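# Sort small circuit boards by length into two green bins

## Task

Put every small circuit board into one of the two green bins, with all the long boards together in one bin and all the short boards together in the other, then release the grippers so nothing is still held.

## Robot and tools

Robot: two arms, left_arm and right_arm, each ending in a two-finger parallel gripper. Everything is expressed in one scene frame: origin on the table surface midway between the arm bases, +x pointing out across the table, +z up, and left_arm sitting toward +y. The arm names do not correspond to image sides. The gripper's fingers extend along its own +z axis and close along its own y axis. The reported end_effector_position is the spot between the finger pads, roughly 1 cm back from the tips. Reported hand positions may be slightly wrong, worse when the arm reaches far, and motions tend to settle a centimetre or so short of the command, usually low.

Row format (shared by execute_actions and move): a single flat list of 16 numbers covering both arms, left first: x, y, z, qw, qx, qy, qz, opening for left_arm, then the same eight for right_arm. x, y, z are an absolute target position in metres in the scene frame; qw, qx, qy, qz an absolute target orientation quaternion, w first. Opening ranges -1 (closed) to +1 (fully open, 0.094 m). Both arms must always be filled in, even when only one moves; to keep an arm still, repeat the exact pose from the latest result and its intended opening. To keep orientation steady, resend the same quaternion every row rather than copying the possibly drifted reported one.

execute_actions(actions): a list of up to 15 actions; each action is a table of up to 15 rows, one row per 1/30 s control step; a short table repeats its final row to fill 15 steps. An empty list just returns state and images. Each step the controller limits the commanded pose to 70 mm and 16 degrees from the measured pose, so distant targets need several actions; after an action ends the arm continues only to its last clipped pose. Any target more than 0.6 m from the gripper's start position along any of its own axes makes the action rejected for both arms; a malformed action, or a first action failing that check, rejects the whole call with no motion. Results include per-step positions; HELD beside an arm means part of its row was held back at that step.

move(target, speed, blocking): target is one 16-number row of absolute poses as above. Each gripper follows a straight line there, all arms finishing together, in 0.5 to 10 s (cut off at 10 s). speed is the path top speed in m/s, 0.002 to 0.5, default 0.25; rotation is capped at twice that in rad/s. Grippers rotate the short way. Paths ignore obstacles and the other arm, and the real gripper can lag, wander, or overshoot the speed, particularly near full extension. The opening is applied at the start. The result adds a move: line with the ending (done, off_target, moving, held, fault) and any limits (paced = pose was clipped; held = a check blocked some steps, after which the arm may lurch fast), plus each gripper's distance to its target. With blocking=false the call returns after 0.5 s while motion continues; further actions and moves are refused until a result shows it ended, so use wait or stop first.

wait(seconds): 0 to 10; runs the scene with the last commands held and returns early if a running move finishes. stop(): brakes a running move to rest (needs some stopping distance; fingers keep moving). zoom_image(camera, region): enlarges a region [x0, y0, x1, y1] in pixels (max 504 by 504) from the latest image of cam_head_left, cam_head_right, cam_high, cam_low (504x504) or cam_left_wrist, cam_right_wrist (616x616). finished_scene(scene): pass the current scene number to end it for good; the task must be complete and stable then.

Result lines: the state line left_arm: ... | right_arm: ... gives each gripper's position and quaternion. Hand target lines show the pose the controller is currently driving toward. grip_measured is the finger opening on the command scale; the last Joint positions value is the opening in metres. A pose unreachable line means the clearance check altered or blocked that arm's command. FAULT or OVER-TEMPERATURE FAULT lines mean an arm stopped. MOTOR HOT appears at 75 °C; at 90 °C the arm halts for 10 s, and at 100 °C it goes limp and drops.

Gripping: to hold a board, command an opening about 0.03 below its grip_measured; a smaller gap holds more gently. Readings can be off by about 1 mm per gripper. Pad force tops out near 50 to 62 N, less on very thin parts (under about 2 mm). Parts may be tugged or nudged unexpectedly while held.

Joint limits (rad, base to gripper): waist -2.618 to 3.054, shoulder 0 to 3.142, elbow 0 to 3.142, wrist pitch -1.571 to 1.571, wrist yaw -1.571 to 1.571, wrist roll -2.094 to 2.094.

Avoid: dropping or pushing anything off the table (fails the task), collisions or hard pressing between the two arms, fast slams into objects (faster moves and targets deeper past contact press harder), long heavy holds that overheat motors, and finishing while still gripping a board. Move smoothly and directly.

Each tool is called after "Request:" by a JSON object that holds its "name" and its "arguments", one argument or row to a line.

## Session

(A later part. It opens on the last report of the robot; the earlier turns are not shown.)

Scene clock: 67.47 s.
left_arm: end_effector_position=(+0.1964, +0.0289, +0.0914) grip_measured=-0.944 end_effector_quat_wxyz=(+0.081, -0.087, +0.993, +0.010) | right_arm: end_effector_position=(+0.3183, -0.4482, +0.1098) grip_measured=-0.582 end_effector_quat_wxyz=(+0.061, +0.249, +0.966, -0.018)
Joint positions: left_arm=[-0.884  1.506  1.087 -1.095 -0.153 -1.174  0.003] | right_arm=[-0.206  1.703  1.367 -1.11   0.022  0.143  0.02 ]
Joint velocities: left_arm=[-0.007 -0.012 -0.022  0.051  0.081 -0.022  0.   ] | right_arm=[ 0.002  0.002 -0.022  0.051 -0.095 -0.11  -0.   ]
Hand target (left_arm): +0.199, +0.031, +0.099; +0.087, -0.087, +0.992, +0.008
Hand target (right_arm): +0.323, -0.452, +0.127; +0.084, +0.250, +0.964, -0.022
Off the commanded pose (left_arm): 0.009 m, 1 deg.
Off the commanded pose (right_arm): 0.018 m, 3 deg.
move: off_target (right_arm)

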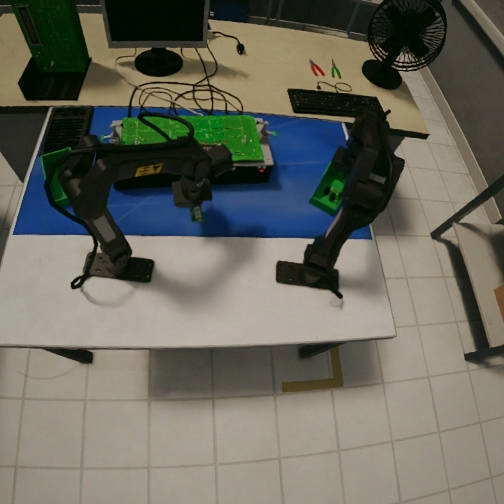

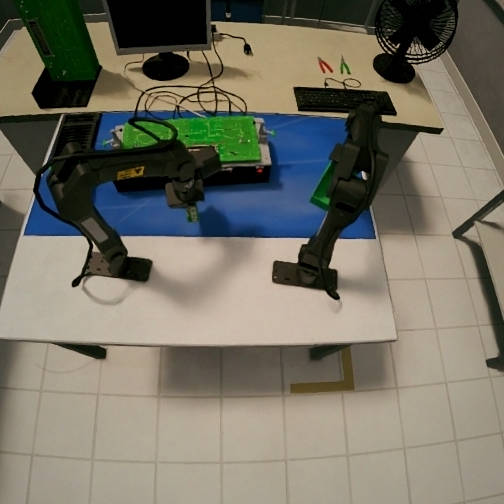

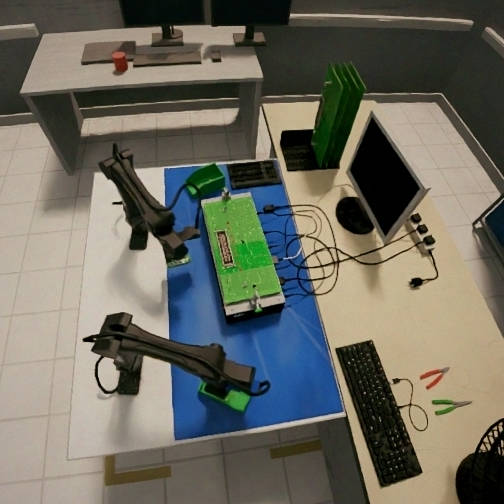

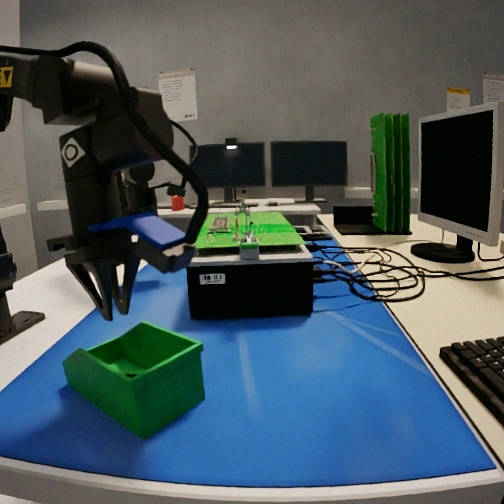

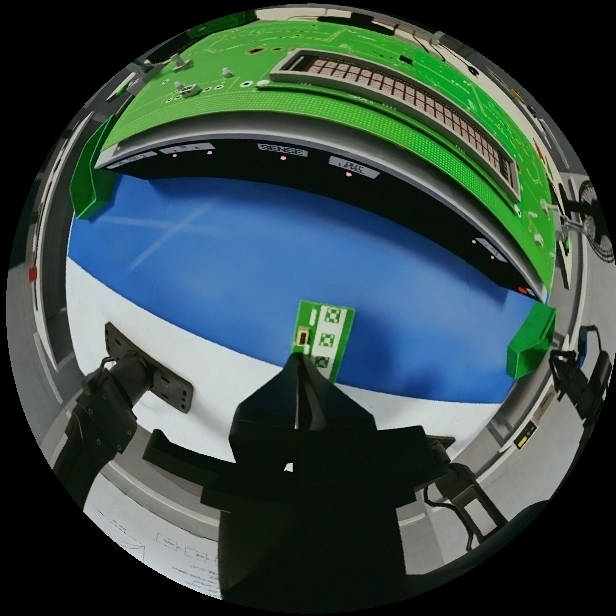

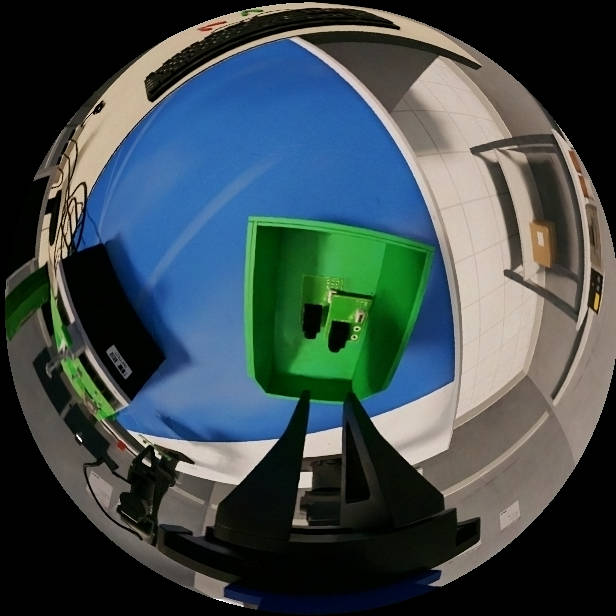

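Request:
{"name": "move", "arguments": {
  "target": [0.21,0.265,0.13, 0.087,-0.12,0.989,0.01, -0.975, 0.323,-0.452,0.127, 0.084,0.25,0.964,-0.022, -0.58],
  "speed": 0.3
}}

Request:
{"name": "move", "arguments": {
  "target": [0.331,0.465,0.13, 0.0857,-0.173,0.981,0.015, -0.975, 0.323,-0.452,0.127, 0.084,0.25,0.964,-0.022, -0.58],
  "speed": 0.3
}}

Request:
{"name": "move", "arguments": {
  "target": [0.330,0.464,0.045, 0.0857,-0.173,0.981,0.015, -0.975, 0.323,-0.452,0.127, 0.084,0.25,0.964,-0.022, -0.58],
  "speed": 0.1
}}

Request:
{"name": "zoom_image", "arguments": {
  "camera": "cam_left_wrist",
  "region": [200,180,440,420]
}}

Scene clock: 69.80 s.
left_arm: end_effector_position=(+0.2077, +0.2661, +0.1238) grip_measured=-0.944 end_effector_quat_wxyz=(+0.086, -0.121, +0.989, +0.021) | right_arm: end_effector_position=(+0.3183, -0.4482, +0.1098) grip_measured=-0.582 end_effector_quat_wxyz=(+0.061, +0.249, +0.966, -0.018)
Joint positions: left_arm=[ 0.232  1.039  0.887 -1.248 -0.044 -0.128  0.003] | right_arm=[-0.206  1.703  1.367 -1.11   0.022  0.143  0.02 ]
Joint velocities: left_arm=[ 0.002 -0.012 -0.002 -0.037  0.007  0.037  0.001] | right_arm=[-0.012 -0.022  0.002 -0.037 -0.007 -0.037  0.   ]
Hand target (left_arm): +0.208, +0.266, +0.129; +0.087, -0.120, +0.989, +0.017
Hand target (right_arm): +0.323, -0.452, +0.127; +0.084, +0.250, +0.964, -0.022
Off the commanded pose (left_arm): 0.007 m, 1 deg.
Off the commanded pose (right_arm): 0.018 m, 3 deg.
move: off_target (right_arm)

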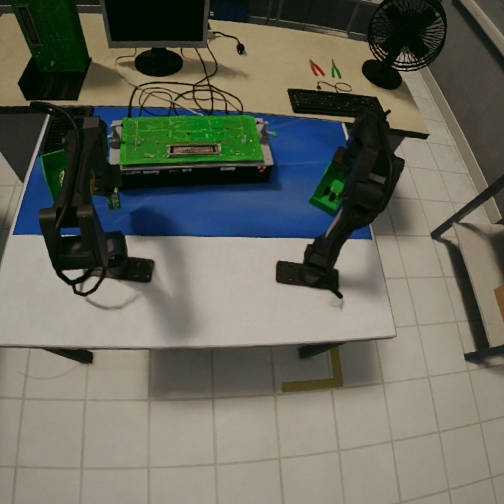

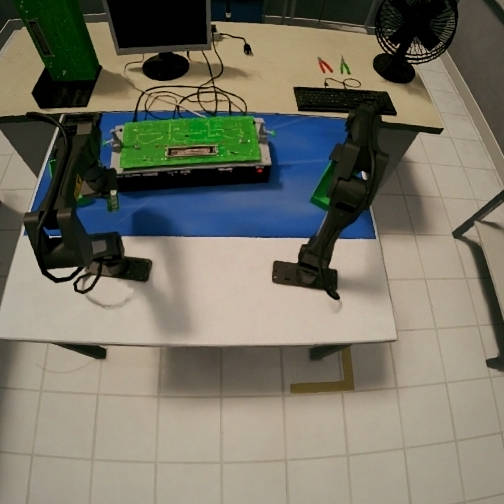

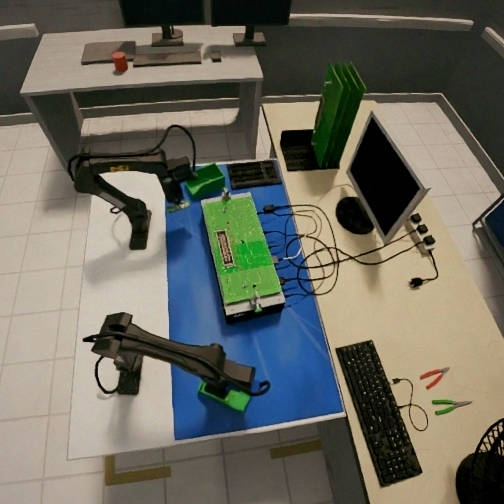

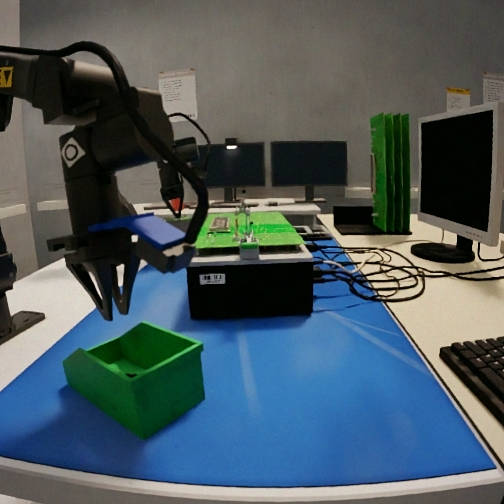

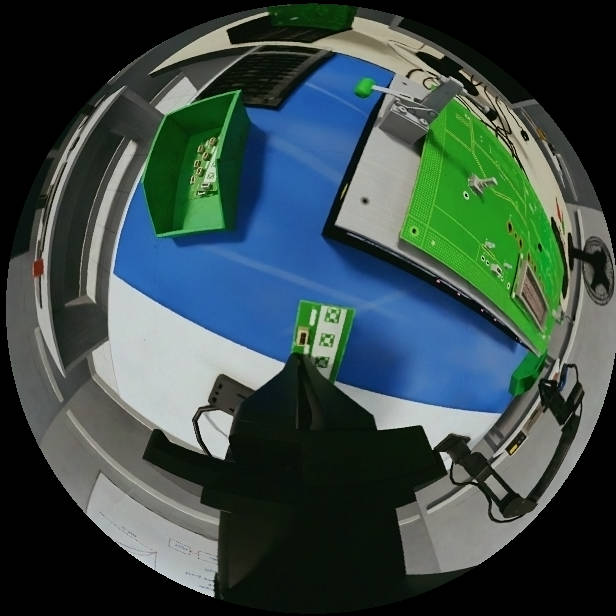

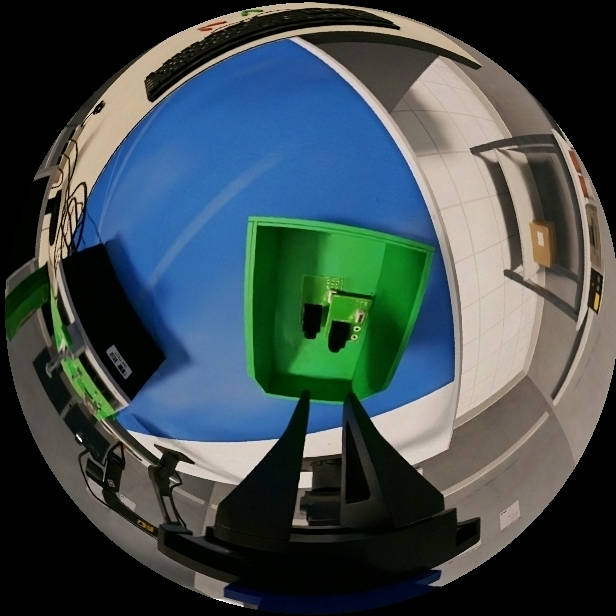

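Scene clock: 71.20 s.
left_arm: end_effector_position=(+0.3271, +0.4647, +0.1255) grip_measured=-0.944 end_effector_quat_wxyz=(+0.078, -0.177, +0.981, +0.022) | right_arm: end_effector_position=(+0.3183, -0.4482, +0.1098) grip_measured=-0.582 end_effector_quat_wxyz=(+0.061, +0.249, +0.966, -0.018)
Joint positions: left_arm=[ 0.788  1.811  1.554 -1.156  0.035  0.308  0.003] | right_arm=[-0.206  1.703  1.367 -1.11   0.022  0.143  0.02 ]
Joint velocities: left_arm=[-0.007 -0.002 -0.002 -0.095 -0.007  0.007 -0.001] | right_arm=[ 0.007 -0.007  0.017  0.037 -0.022 -0.022  0.   ]
Hand target (left_arm): +0.330, +0.465, +0.132; +0.083, -0.173, +0.981, +0.018
Hand target (right_arm): +0.323, -0.452, +0.127; +0.084, +0.250, +0.964, -0.022
Off the commanded pose (left_arm): 0.006 m, 1 deg.
Off the commanded pose (right_arm): 0.018 m, 3 deg.
move: off_target (right_arm)

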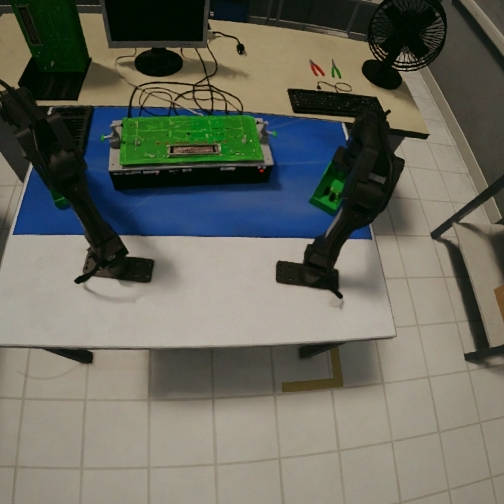

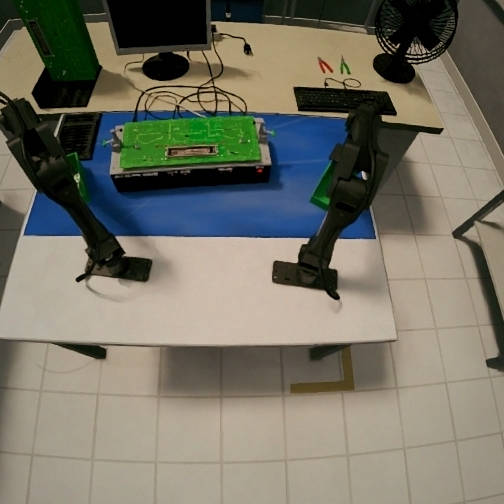

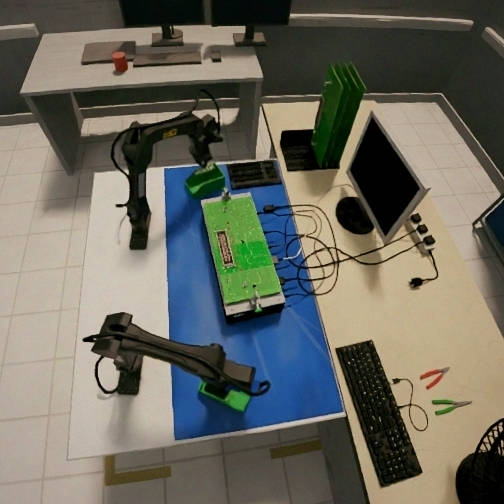

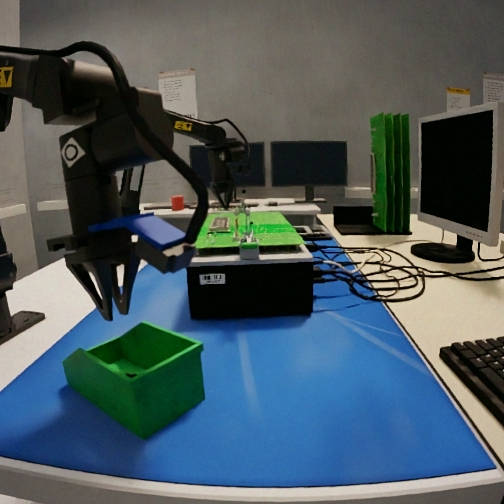

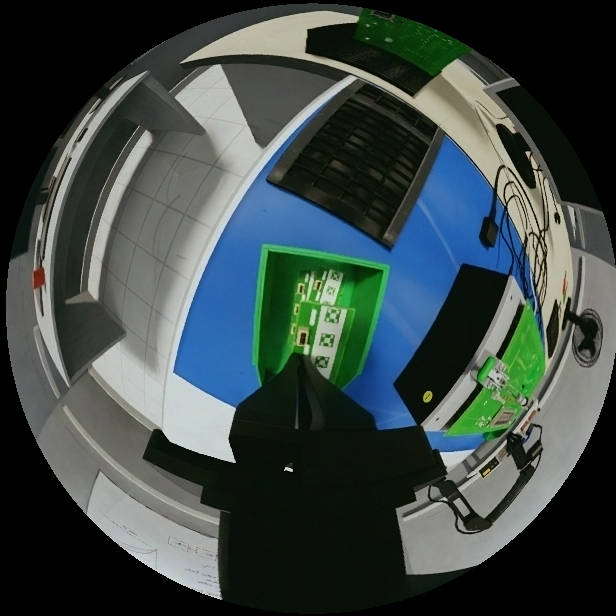

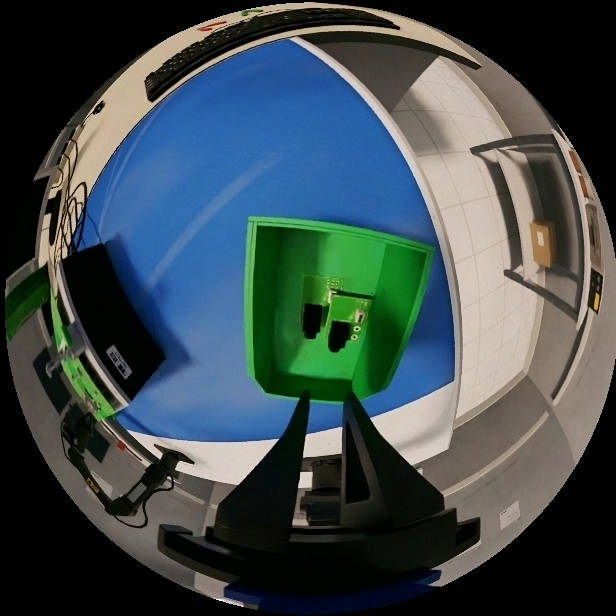

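Scene clock: 72.60 s.
left_arm: end_effector_position=(+0.3318, +0.4666, +0.0504) grip_measured=-0.944 end_effector_quat_wxyz=(+0.086, -0.176, +0.980, +0.022) | right_arm: end_effector_position=(+0.3183, -0.4482, +0.1098) grip_measured=-0.582 end_effector_quat_wxyz=(+0.061, +0.249, +0.966, -0.018)
Joint positions: left_arm=[ 0.788  1.862  1.314 -0.85   0.042  0.309  0.003] | right_arm=[-0.206  1.703  1.367 -1.11   0.022  0.143  0.02 ]
Joint velocities: left_arm=[ 0.007  0.002  0.002  0.037 -0.037  0.066 -0.001] | right_arm=[-0.007  0.007 -0.007 -0.022 -0.037 -0.037 -0.   ]
Hand target (left_arm): +0.331, +0.464, +0.045; +0.086, -0.173, +0.981, +0.015
Hand target (right_arm): +0.323, -0.452, +0.127; +0.084, +0.250, +0.964, -0.022
Off the commanded pose (left_arm): 0.006 m, 1 deg.
Off the commanded pose (right_arm): 0.018 m, 3 deg.
move: off_target (right_arm)

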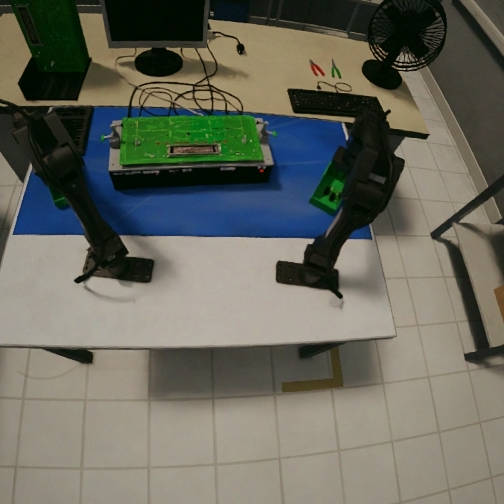

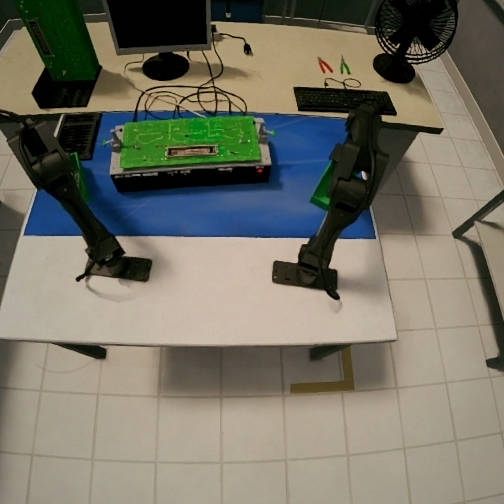

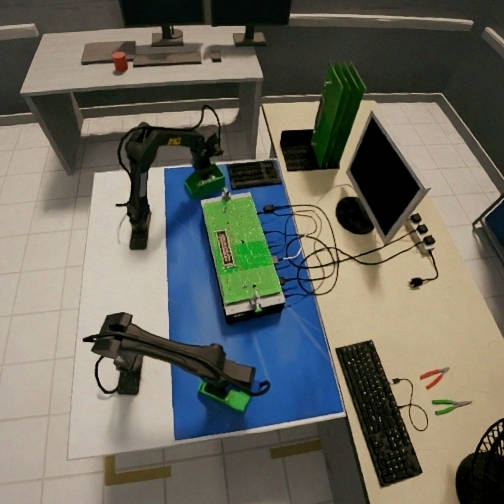

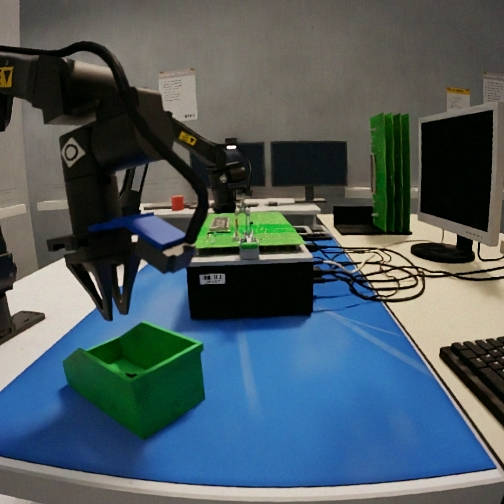

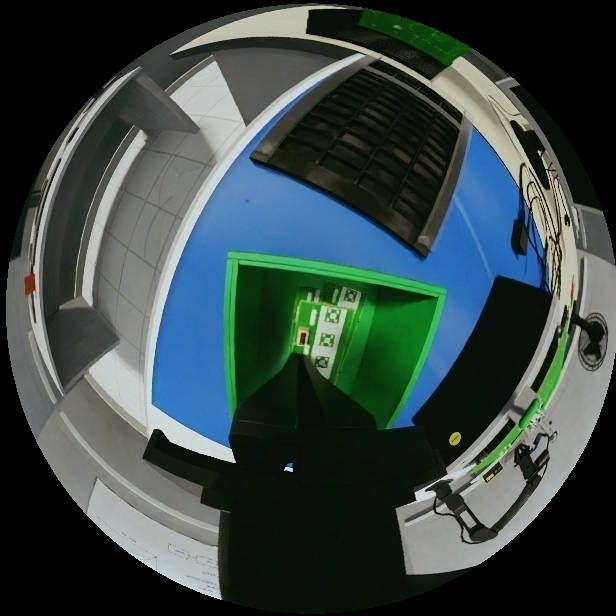

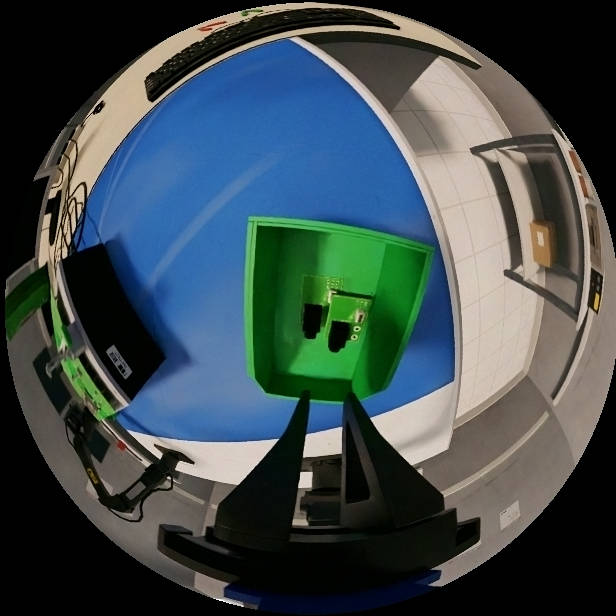

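Region (200, 180, 440, 420) of cam_left_wrist's 616x616 image, scaled by 2.100, with more detail than that image has.

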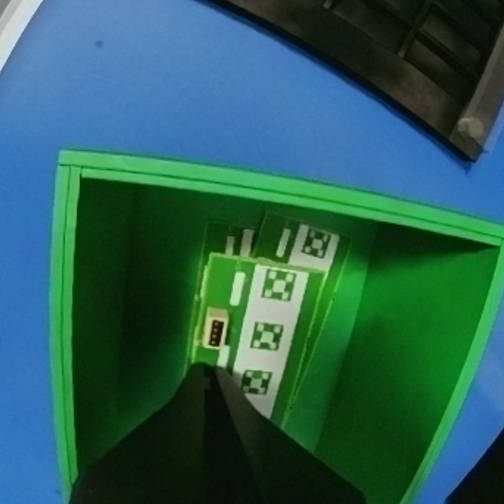

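Request:
{"name": "move", "arguments": {
  "target": [0.330,0.464,0.036, 0.0857,-0.173,0.981,0.015, -0.975, 0.323,-0.452,0.127, 0.084,0.25,0.964,-0.022, -0.58],
  "speed": 0.04
}}

Request:
{"name": "zoom_image", "arguments": {
  "camera": "cam_left_wrist",
  "region": [200,180,440,420]
}}

Scene clock: 73.87 s.
left_arm: end_effector_position=(+0.3320, +0.4667, +0.0451) grip_measured=-0.944 end_effector_quat_wxyz=(+0.090, -0.175, +0.980, +0.024) | right_arm: end_effector_position=(+0.3183, -0.4482, +0.1098) grip_measured=-0.582 end_effector_quat_wxyz=(+0.061, +0.249, +0.966, -0.018)
Joint positions: left_arm=[ 0.788  1.862  1.29  -0.818  0.043  0.309  0.003] | right_arm=[-0.206  1.703  1.367 -1.11   0.022  0.143  0.02 ]
Joint velocities: left_arm=[-0.012 -0.007 -0.017 -0.022 -0.037 -0.007 -0.002] | right_arm=[-0.007 -0.002 -0.007  0.007 -0.051  0.022  0.001]
Hand target (left_arm): +0.330, +0.464, +0.036; +0.086, -0.173, +0.981, +0.015
Hand target (right_arm): +0.323, -0.452, +0.127; +0.084, +0.250, +0.964, -0.022
Off the commanded pose (left_arm): 0.010 m, 1 deg.
Off the commanded pose (right_arm): 0.018 m, 3 deg.
move: off_target (right_arm)

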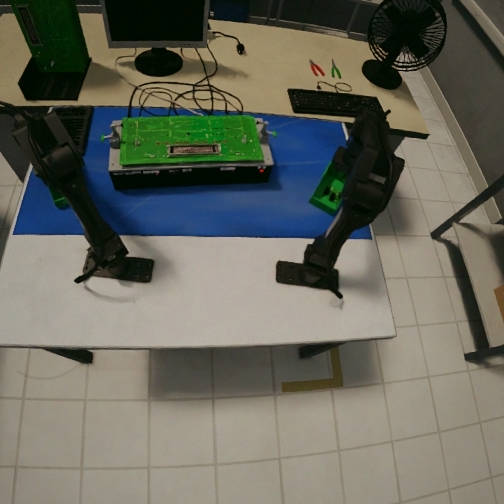

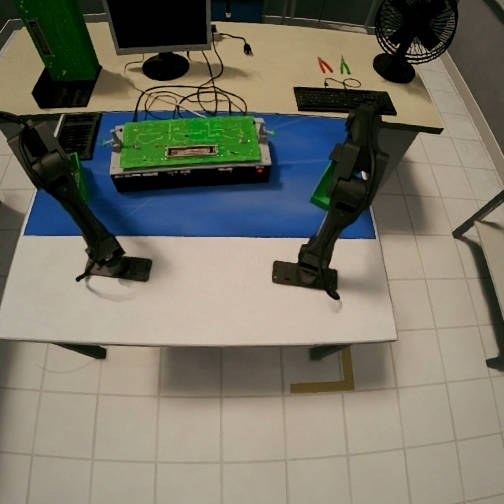

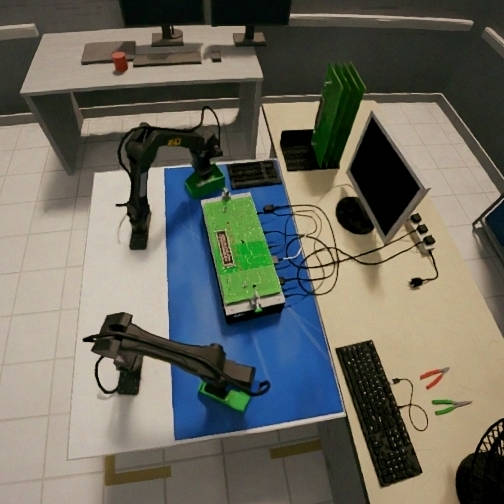

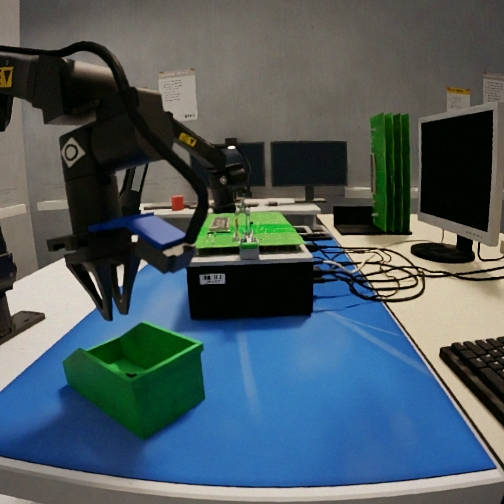

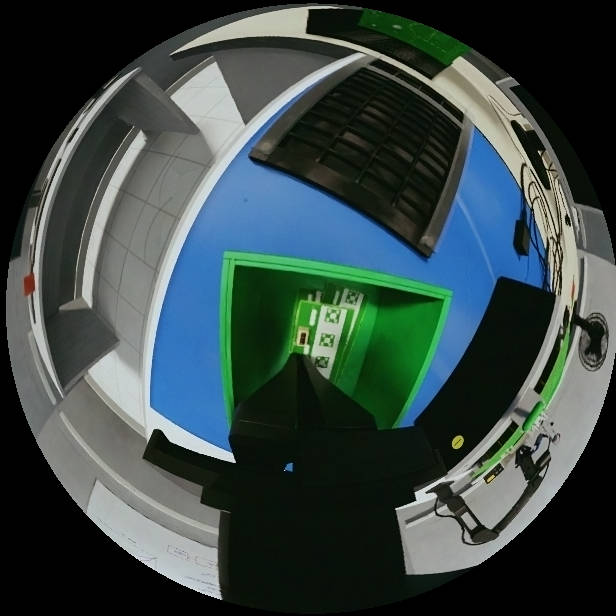

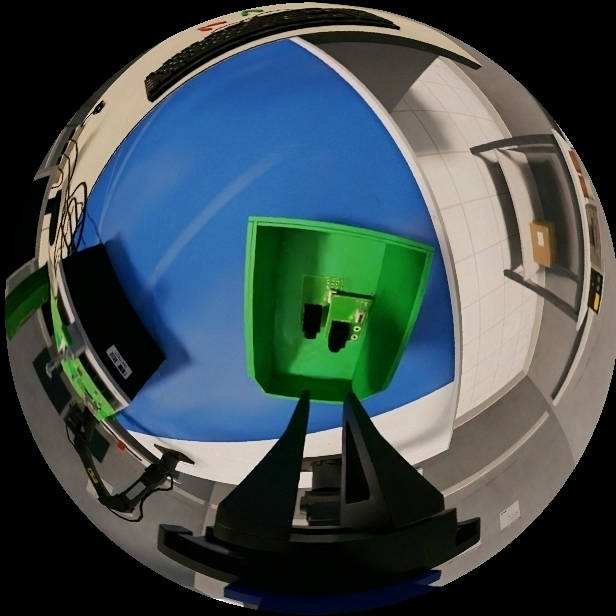

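Region (200, 180, 440, 420) of cam_left_wrist's 616x616 image, scaled by 2.100, with more detail than that image has.

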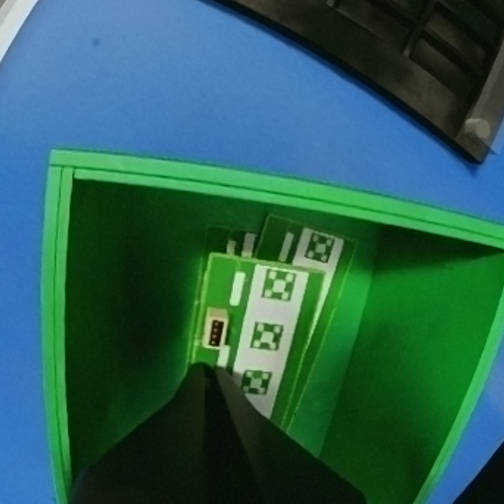

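Request:
{"name": "execute_actions", "arguments": {
  "actions": [
    [[0.330,0.464,0.035,0.0857,-0.173,0.981,0.015,-0.975,0.323,-0.452,0.127,0.084,0.25,0.964,-0.022,-0.58],[0.330,0.464,0.034,0.0857,-0.173,0.981,0.015,-0.975,0.323,-0.452,0.127,0.084,0.25,0.964,-0.022,-0.58],[0.330,0.464,0.033,0.0857,-0.173,0.981,0.015,-0.975,0.323,-0.452,0.127,0.084,0.25,0.964,-0.022,-0.58],[0.330,0.464,0.032,0.0857,-0.173,0.981,0.015,-0.975,0.323,-0.452,0.127,0.084,0.25,0.964,-0.022,-0.58],[0.330,0.464,0.032,0.0857,-0.173,0.981,0.015,-0.975,0.323,-0.452,0.127,0.084,0.25,0.964,-0.022,-0.58],[0.330,0.464,0.032,0.0857,-0.173,0.981,0.015,-0.975,0.323,-0.452,0.127,0.084,0.25,0.964,-0.022,-0.58],[0.330,0.464,0.032,0.0857,-0.173,0.981,0.015,-0.975,0.323,-0.452,0.127,0.084,0.25,0.964,-0.022,-0.58],[0.330,0.464,0.032,0.0857,-0.173,0.981,0.015,-0.975,0.323,-0.452,0.127,0.084,0.25,0.964,-0.022,-0.58],[0.330,0.464,0.033,0.0857,-0.173,0.981,0.015,-0.95,0.323,-0.452,0.127,0.084,0.25,0.964,-0.022,-0.58],[0.330,0.464,0.034,0.0857,-0.173,0.981,0.015,-0.92,0.323,-0.452,0.127,0.084,0.25,0.964,-0.022,-0.58],[0.330,0.464,0.035,0.0857,-0.173,0.981,0.015,-0.89,0.323,-0.452,0.127,0.084,0.25,0.964,-0.022,-0.58],[0.330,0.464,0.035,0.0857,-0.173,0.981,0.015,-0.86,0.323,-0.452,0.127,0.084,0.25,0.964,-0.022,-0.58],[0.330,0.464,0.035,0.0857,-0.173,0.981,0.015,-0.83,0.323,-0.452,0.127,0.084,0.25,0.964,-0.022,-0.58],[0.330,0.464,0.035,0.0857,-0.173,0.981,0.015,-0.80,0.323,-0.452,0.127,0.084,0.25,0.964,-0.022,-0.58]]
  ]
}}

Request:
{"name": "move", "arguments": {
  "target": [0.328,0.460,0.125, 0.0857,-0.173,0.981,0.015, -0.80, 0.323,-0.452,0.127, 0.084,0.25,0.964,-0.022, -0.58],
  "speed": 0.18
}}

Request:
{"name": "zoom_image", "arguments": {
  "camera": "cam_left_wrist",
  "region": [220,200,420,400]
}}

Scene clock: 75.60 s.
left_arm: end_effector_position=(+0.3349, +0.4690, +0.0458) grip_measured=-0.805 end_effector_quat_wxyz=(+0.097, -0.175, +0.979, +0.027) | right_arm: end_effector_position=(+0.3183, -0.4482, +0.1098) grip_measured=-0.582 end_effector_quat_wxyz=(+0.061, +0.249, +0.966, -0.018)
Joint positions: left_arm=[ 0.788  1.862  1.29  -0.802  0.043  0.31   0.009] | right_arm=[-0.206  1.703  1.367 -1.11   0.022  0.143  0.02 ]
Joint velocities: left_arm=[-0.002  0.002 -0.017 -0.022  0.007 -0.007  0.007] | right_arm=[ 0.002  0.012 -0.022 -0.022 -0.037 -0.081  0.   ]
Hand target (left_arm): +0.330, +0.464, +0.035; +0.086, -0.173, +0.981, +0.015
Hand target (right_arm): +0.323, -0.452, +0.127; +0.084, +0.250, +0.964, -0.022
Off the commanded pose (left_arm): 0.013 m, 2 deg.
Off the commanded pose (right_arm): 0.018 m, 3 deg.
Step readings (end_effector_position):
0: left_arm (+0.3327, +0.4673, +0.0453) | right_arm (+0.3183, -0.4482, +0.1098)
1: left_arm (+0.3328, +0.4673, +0.0453) | right_arm (+0.3183, -0.4482, +0.1098)
2: left_arm (+0.3330, +0.4675, +0.0453) | right_arm (+0.3183, -0.4482, +0.1098)
4: left_arm (+0.3336, +0.4680, +0.0455) | right_arm (+0.3183, -0.4482, +0.1098)
8: left_arm (+0.3349, +0.4690, +0.0458) | right_arm (+0.3183, -0.4482, +0.1098)
15: end_effector_position above

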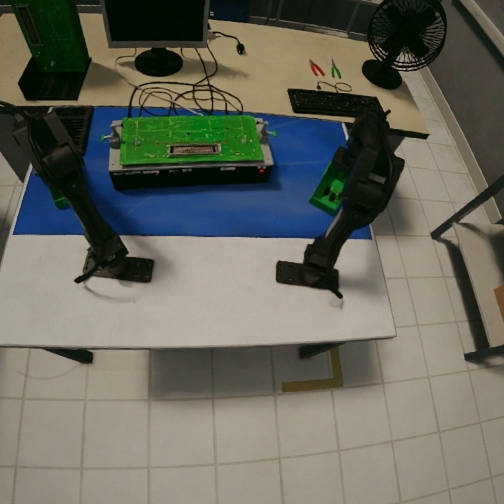

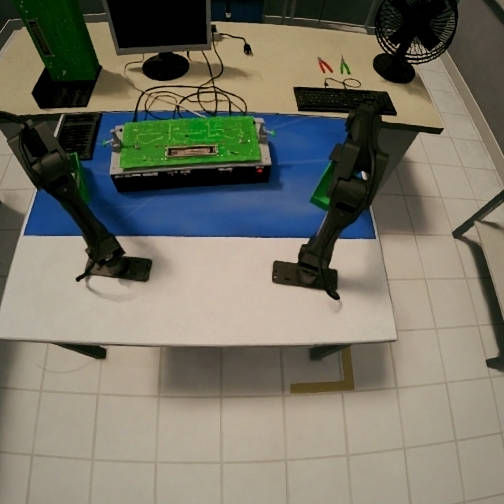

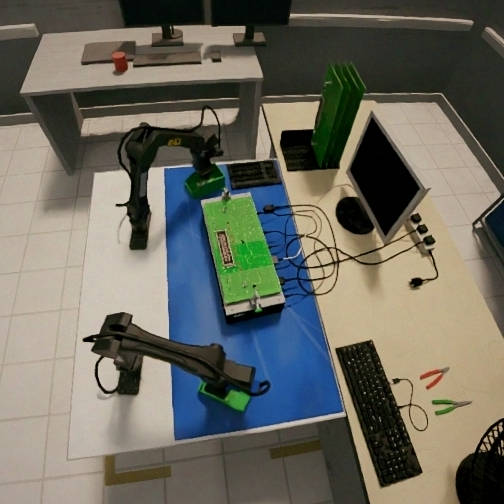

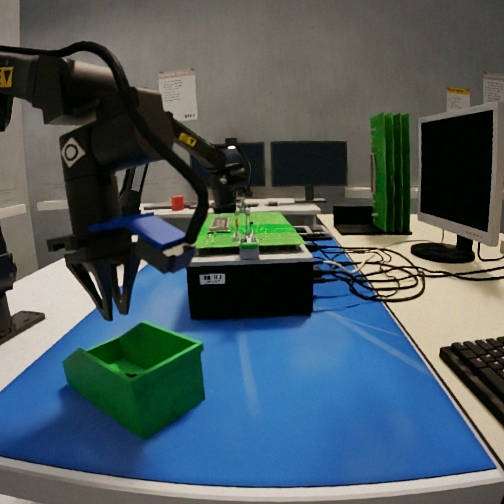

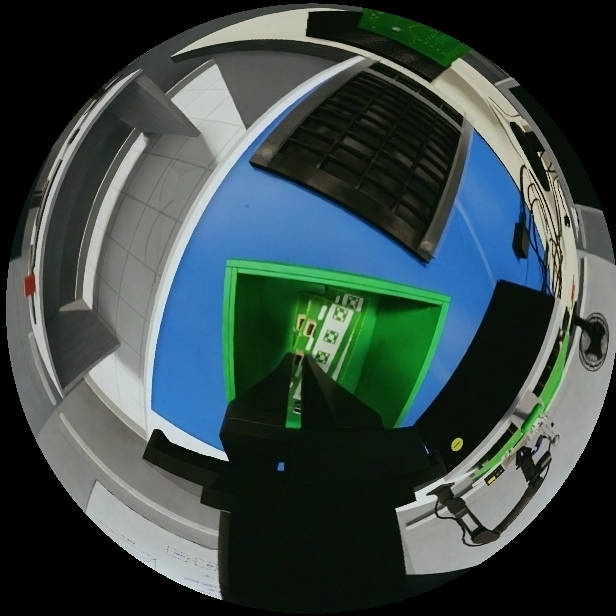

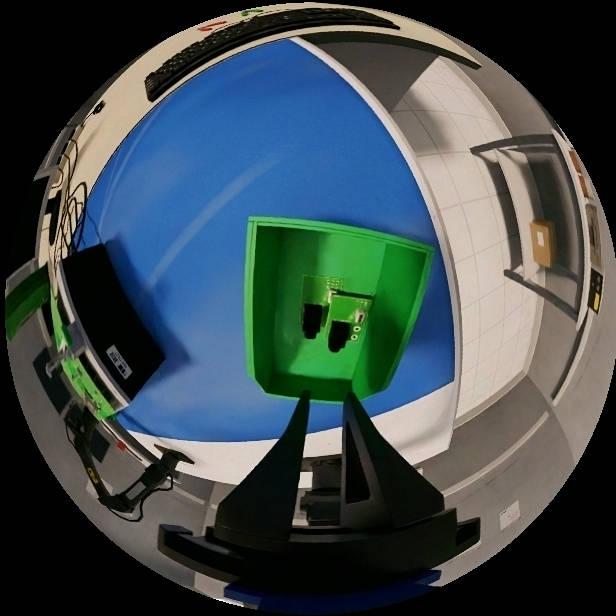

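Scene clock: 76.73 s.
left_arm: end_effector_position=(+0.3248, +0.4611, +0.1184) grip_measured=-0.802 end_effector_quat_wxyz=(+0.081, -0.176, +0.981, +0.019) | right_arm: end_effector_position=(+0.3183, -0.4482, +0.1098) grip_measured=-0.582 end_effector_quat_wxyz=(+0.061, +0.249, +0.966, -0.018)
Joint positions: left_arm=[ 0.788  1.794  1.504 -1.12   0.043  0.31   0.009] | right_arm=[-0.206  1.703  1.367 -1.11   0.022  0.143  0.02 ]
Joint velocities: left_arm=[ 0.012  0.002  0.012  0.007 -0.022 -0.007 -0.001] | right_arm=[ 0.002  0.007 -0.002  0.007  0.066 -0.051 -0.   ]
Hand target (left_arm): +0.327, +0.459, +0.125; +0.086, -0.173, +0.981, +0.015
Hand target (right_arm): +0.323, -0.452, +0.127; +0.084, +0.250, +0.964, -0.022
Off the commanded pose (left_arm): 0.007 m, 1 deg.
Off the commanded pose (right_arm): 0.018 m, 3 deg.
move: off_target (right_arm)

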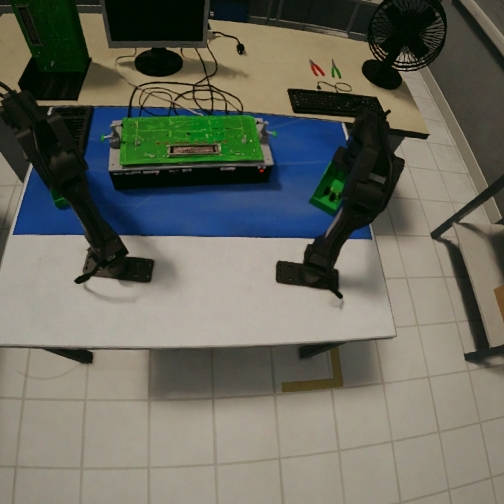

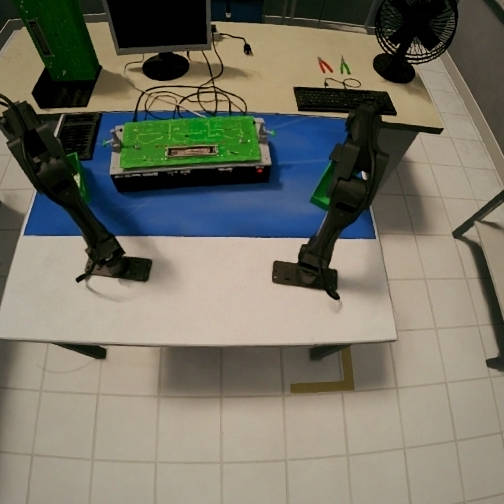

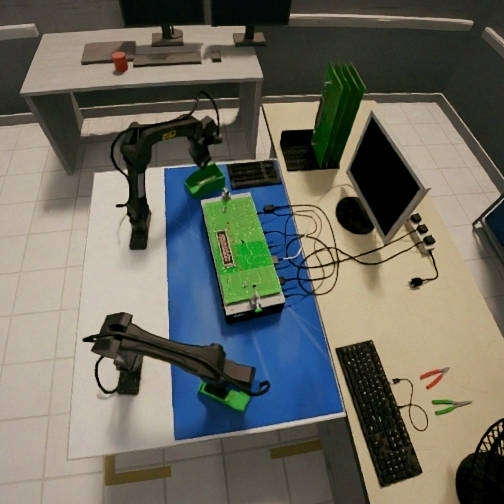

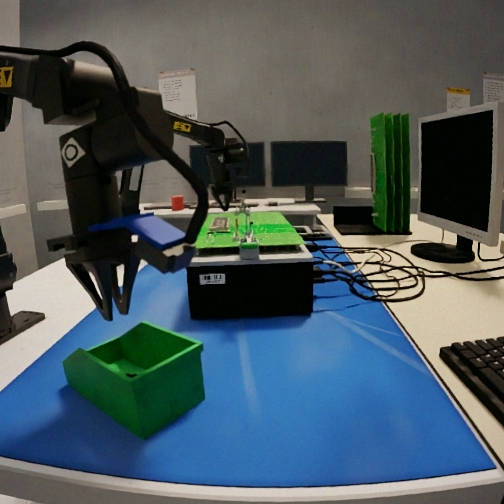

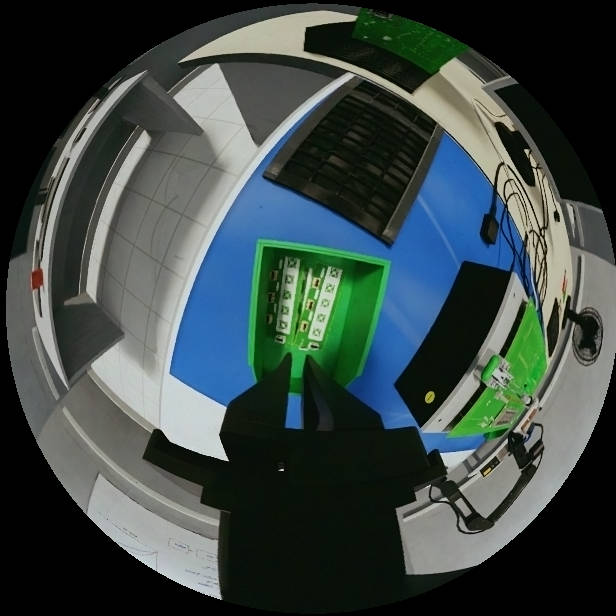

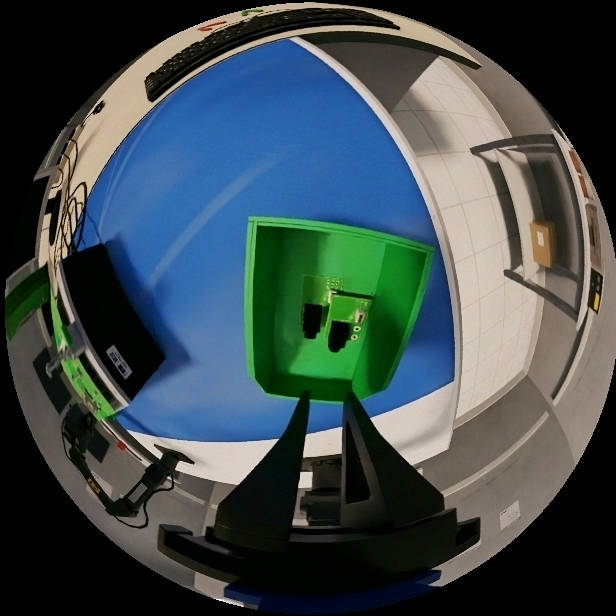

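Region (220, 200, 420, 400) of cam_left_wrist's 616x616 image, scaled by 2.520, with more detail than that image has.

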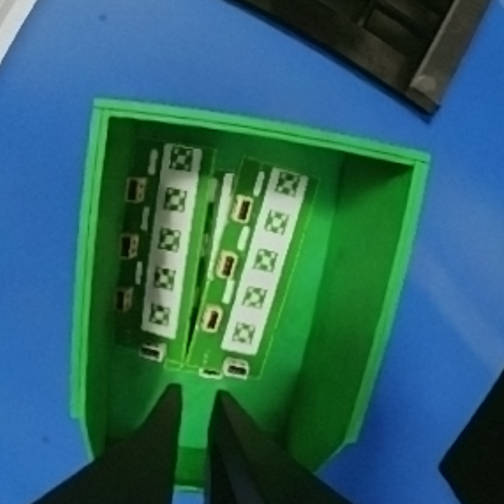

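All three long boards are in the left bin and both short boards are in the right bin. The grippers are clear.

Request:
{"name": "finished_scene", "arguments": {
  "scene": 2
}}

The scene is finished: the task was done.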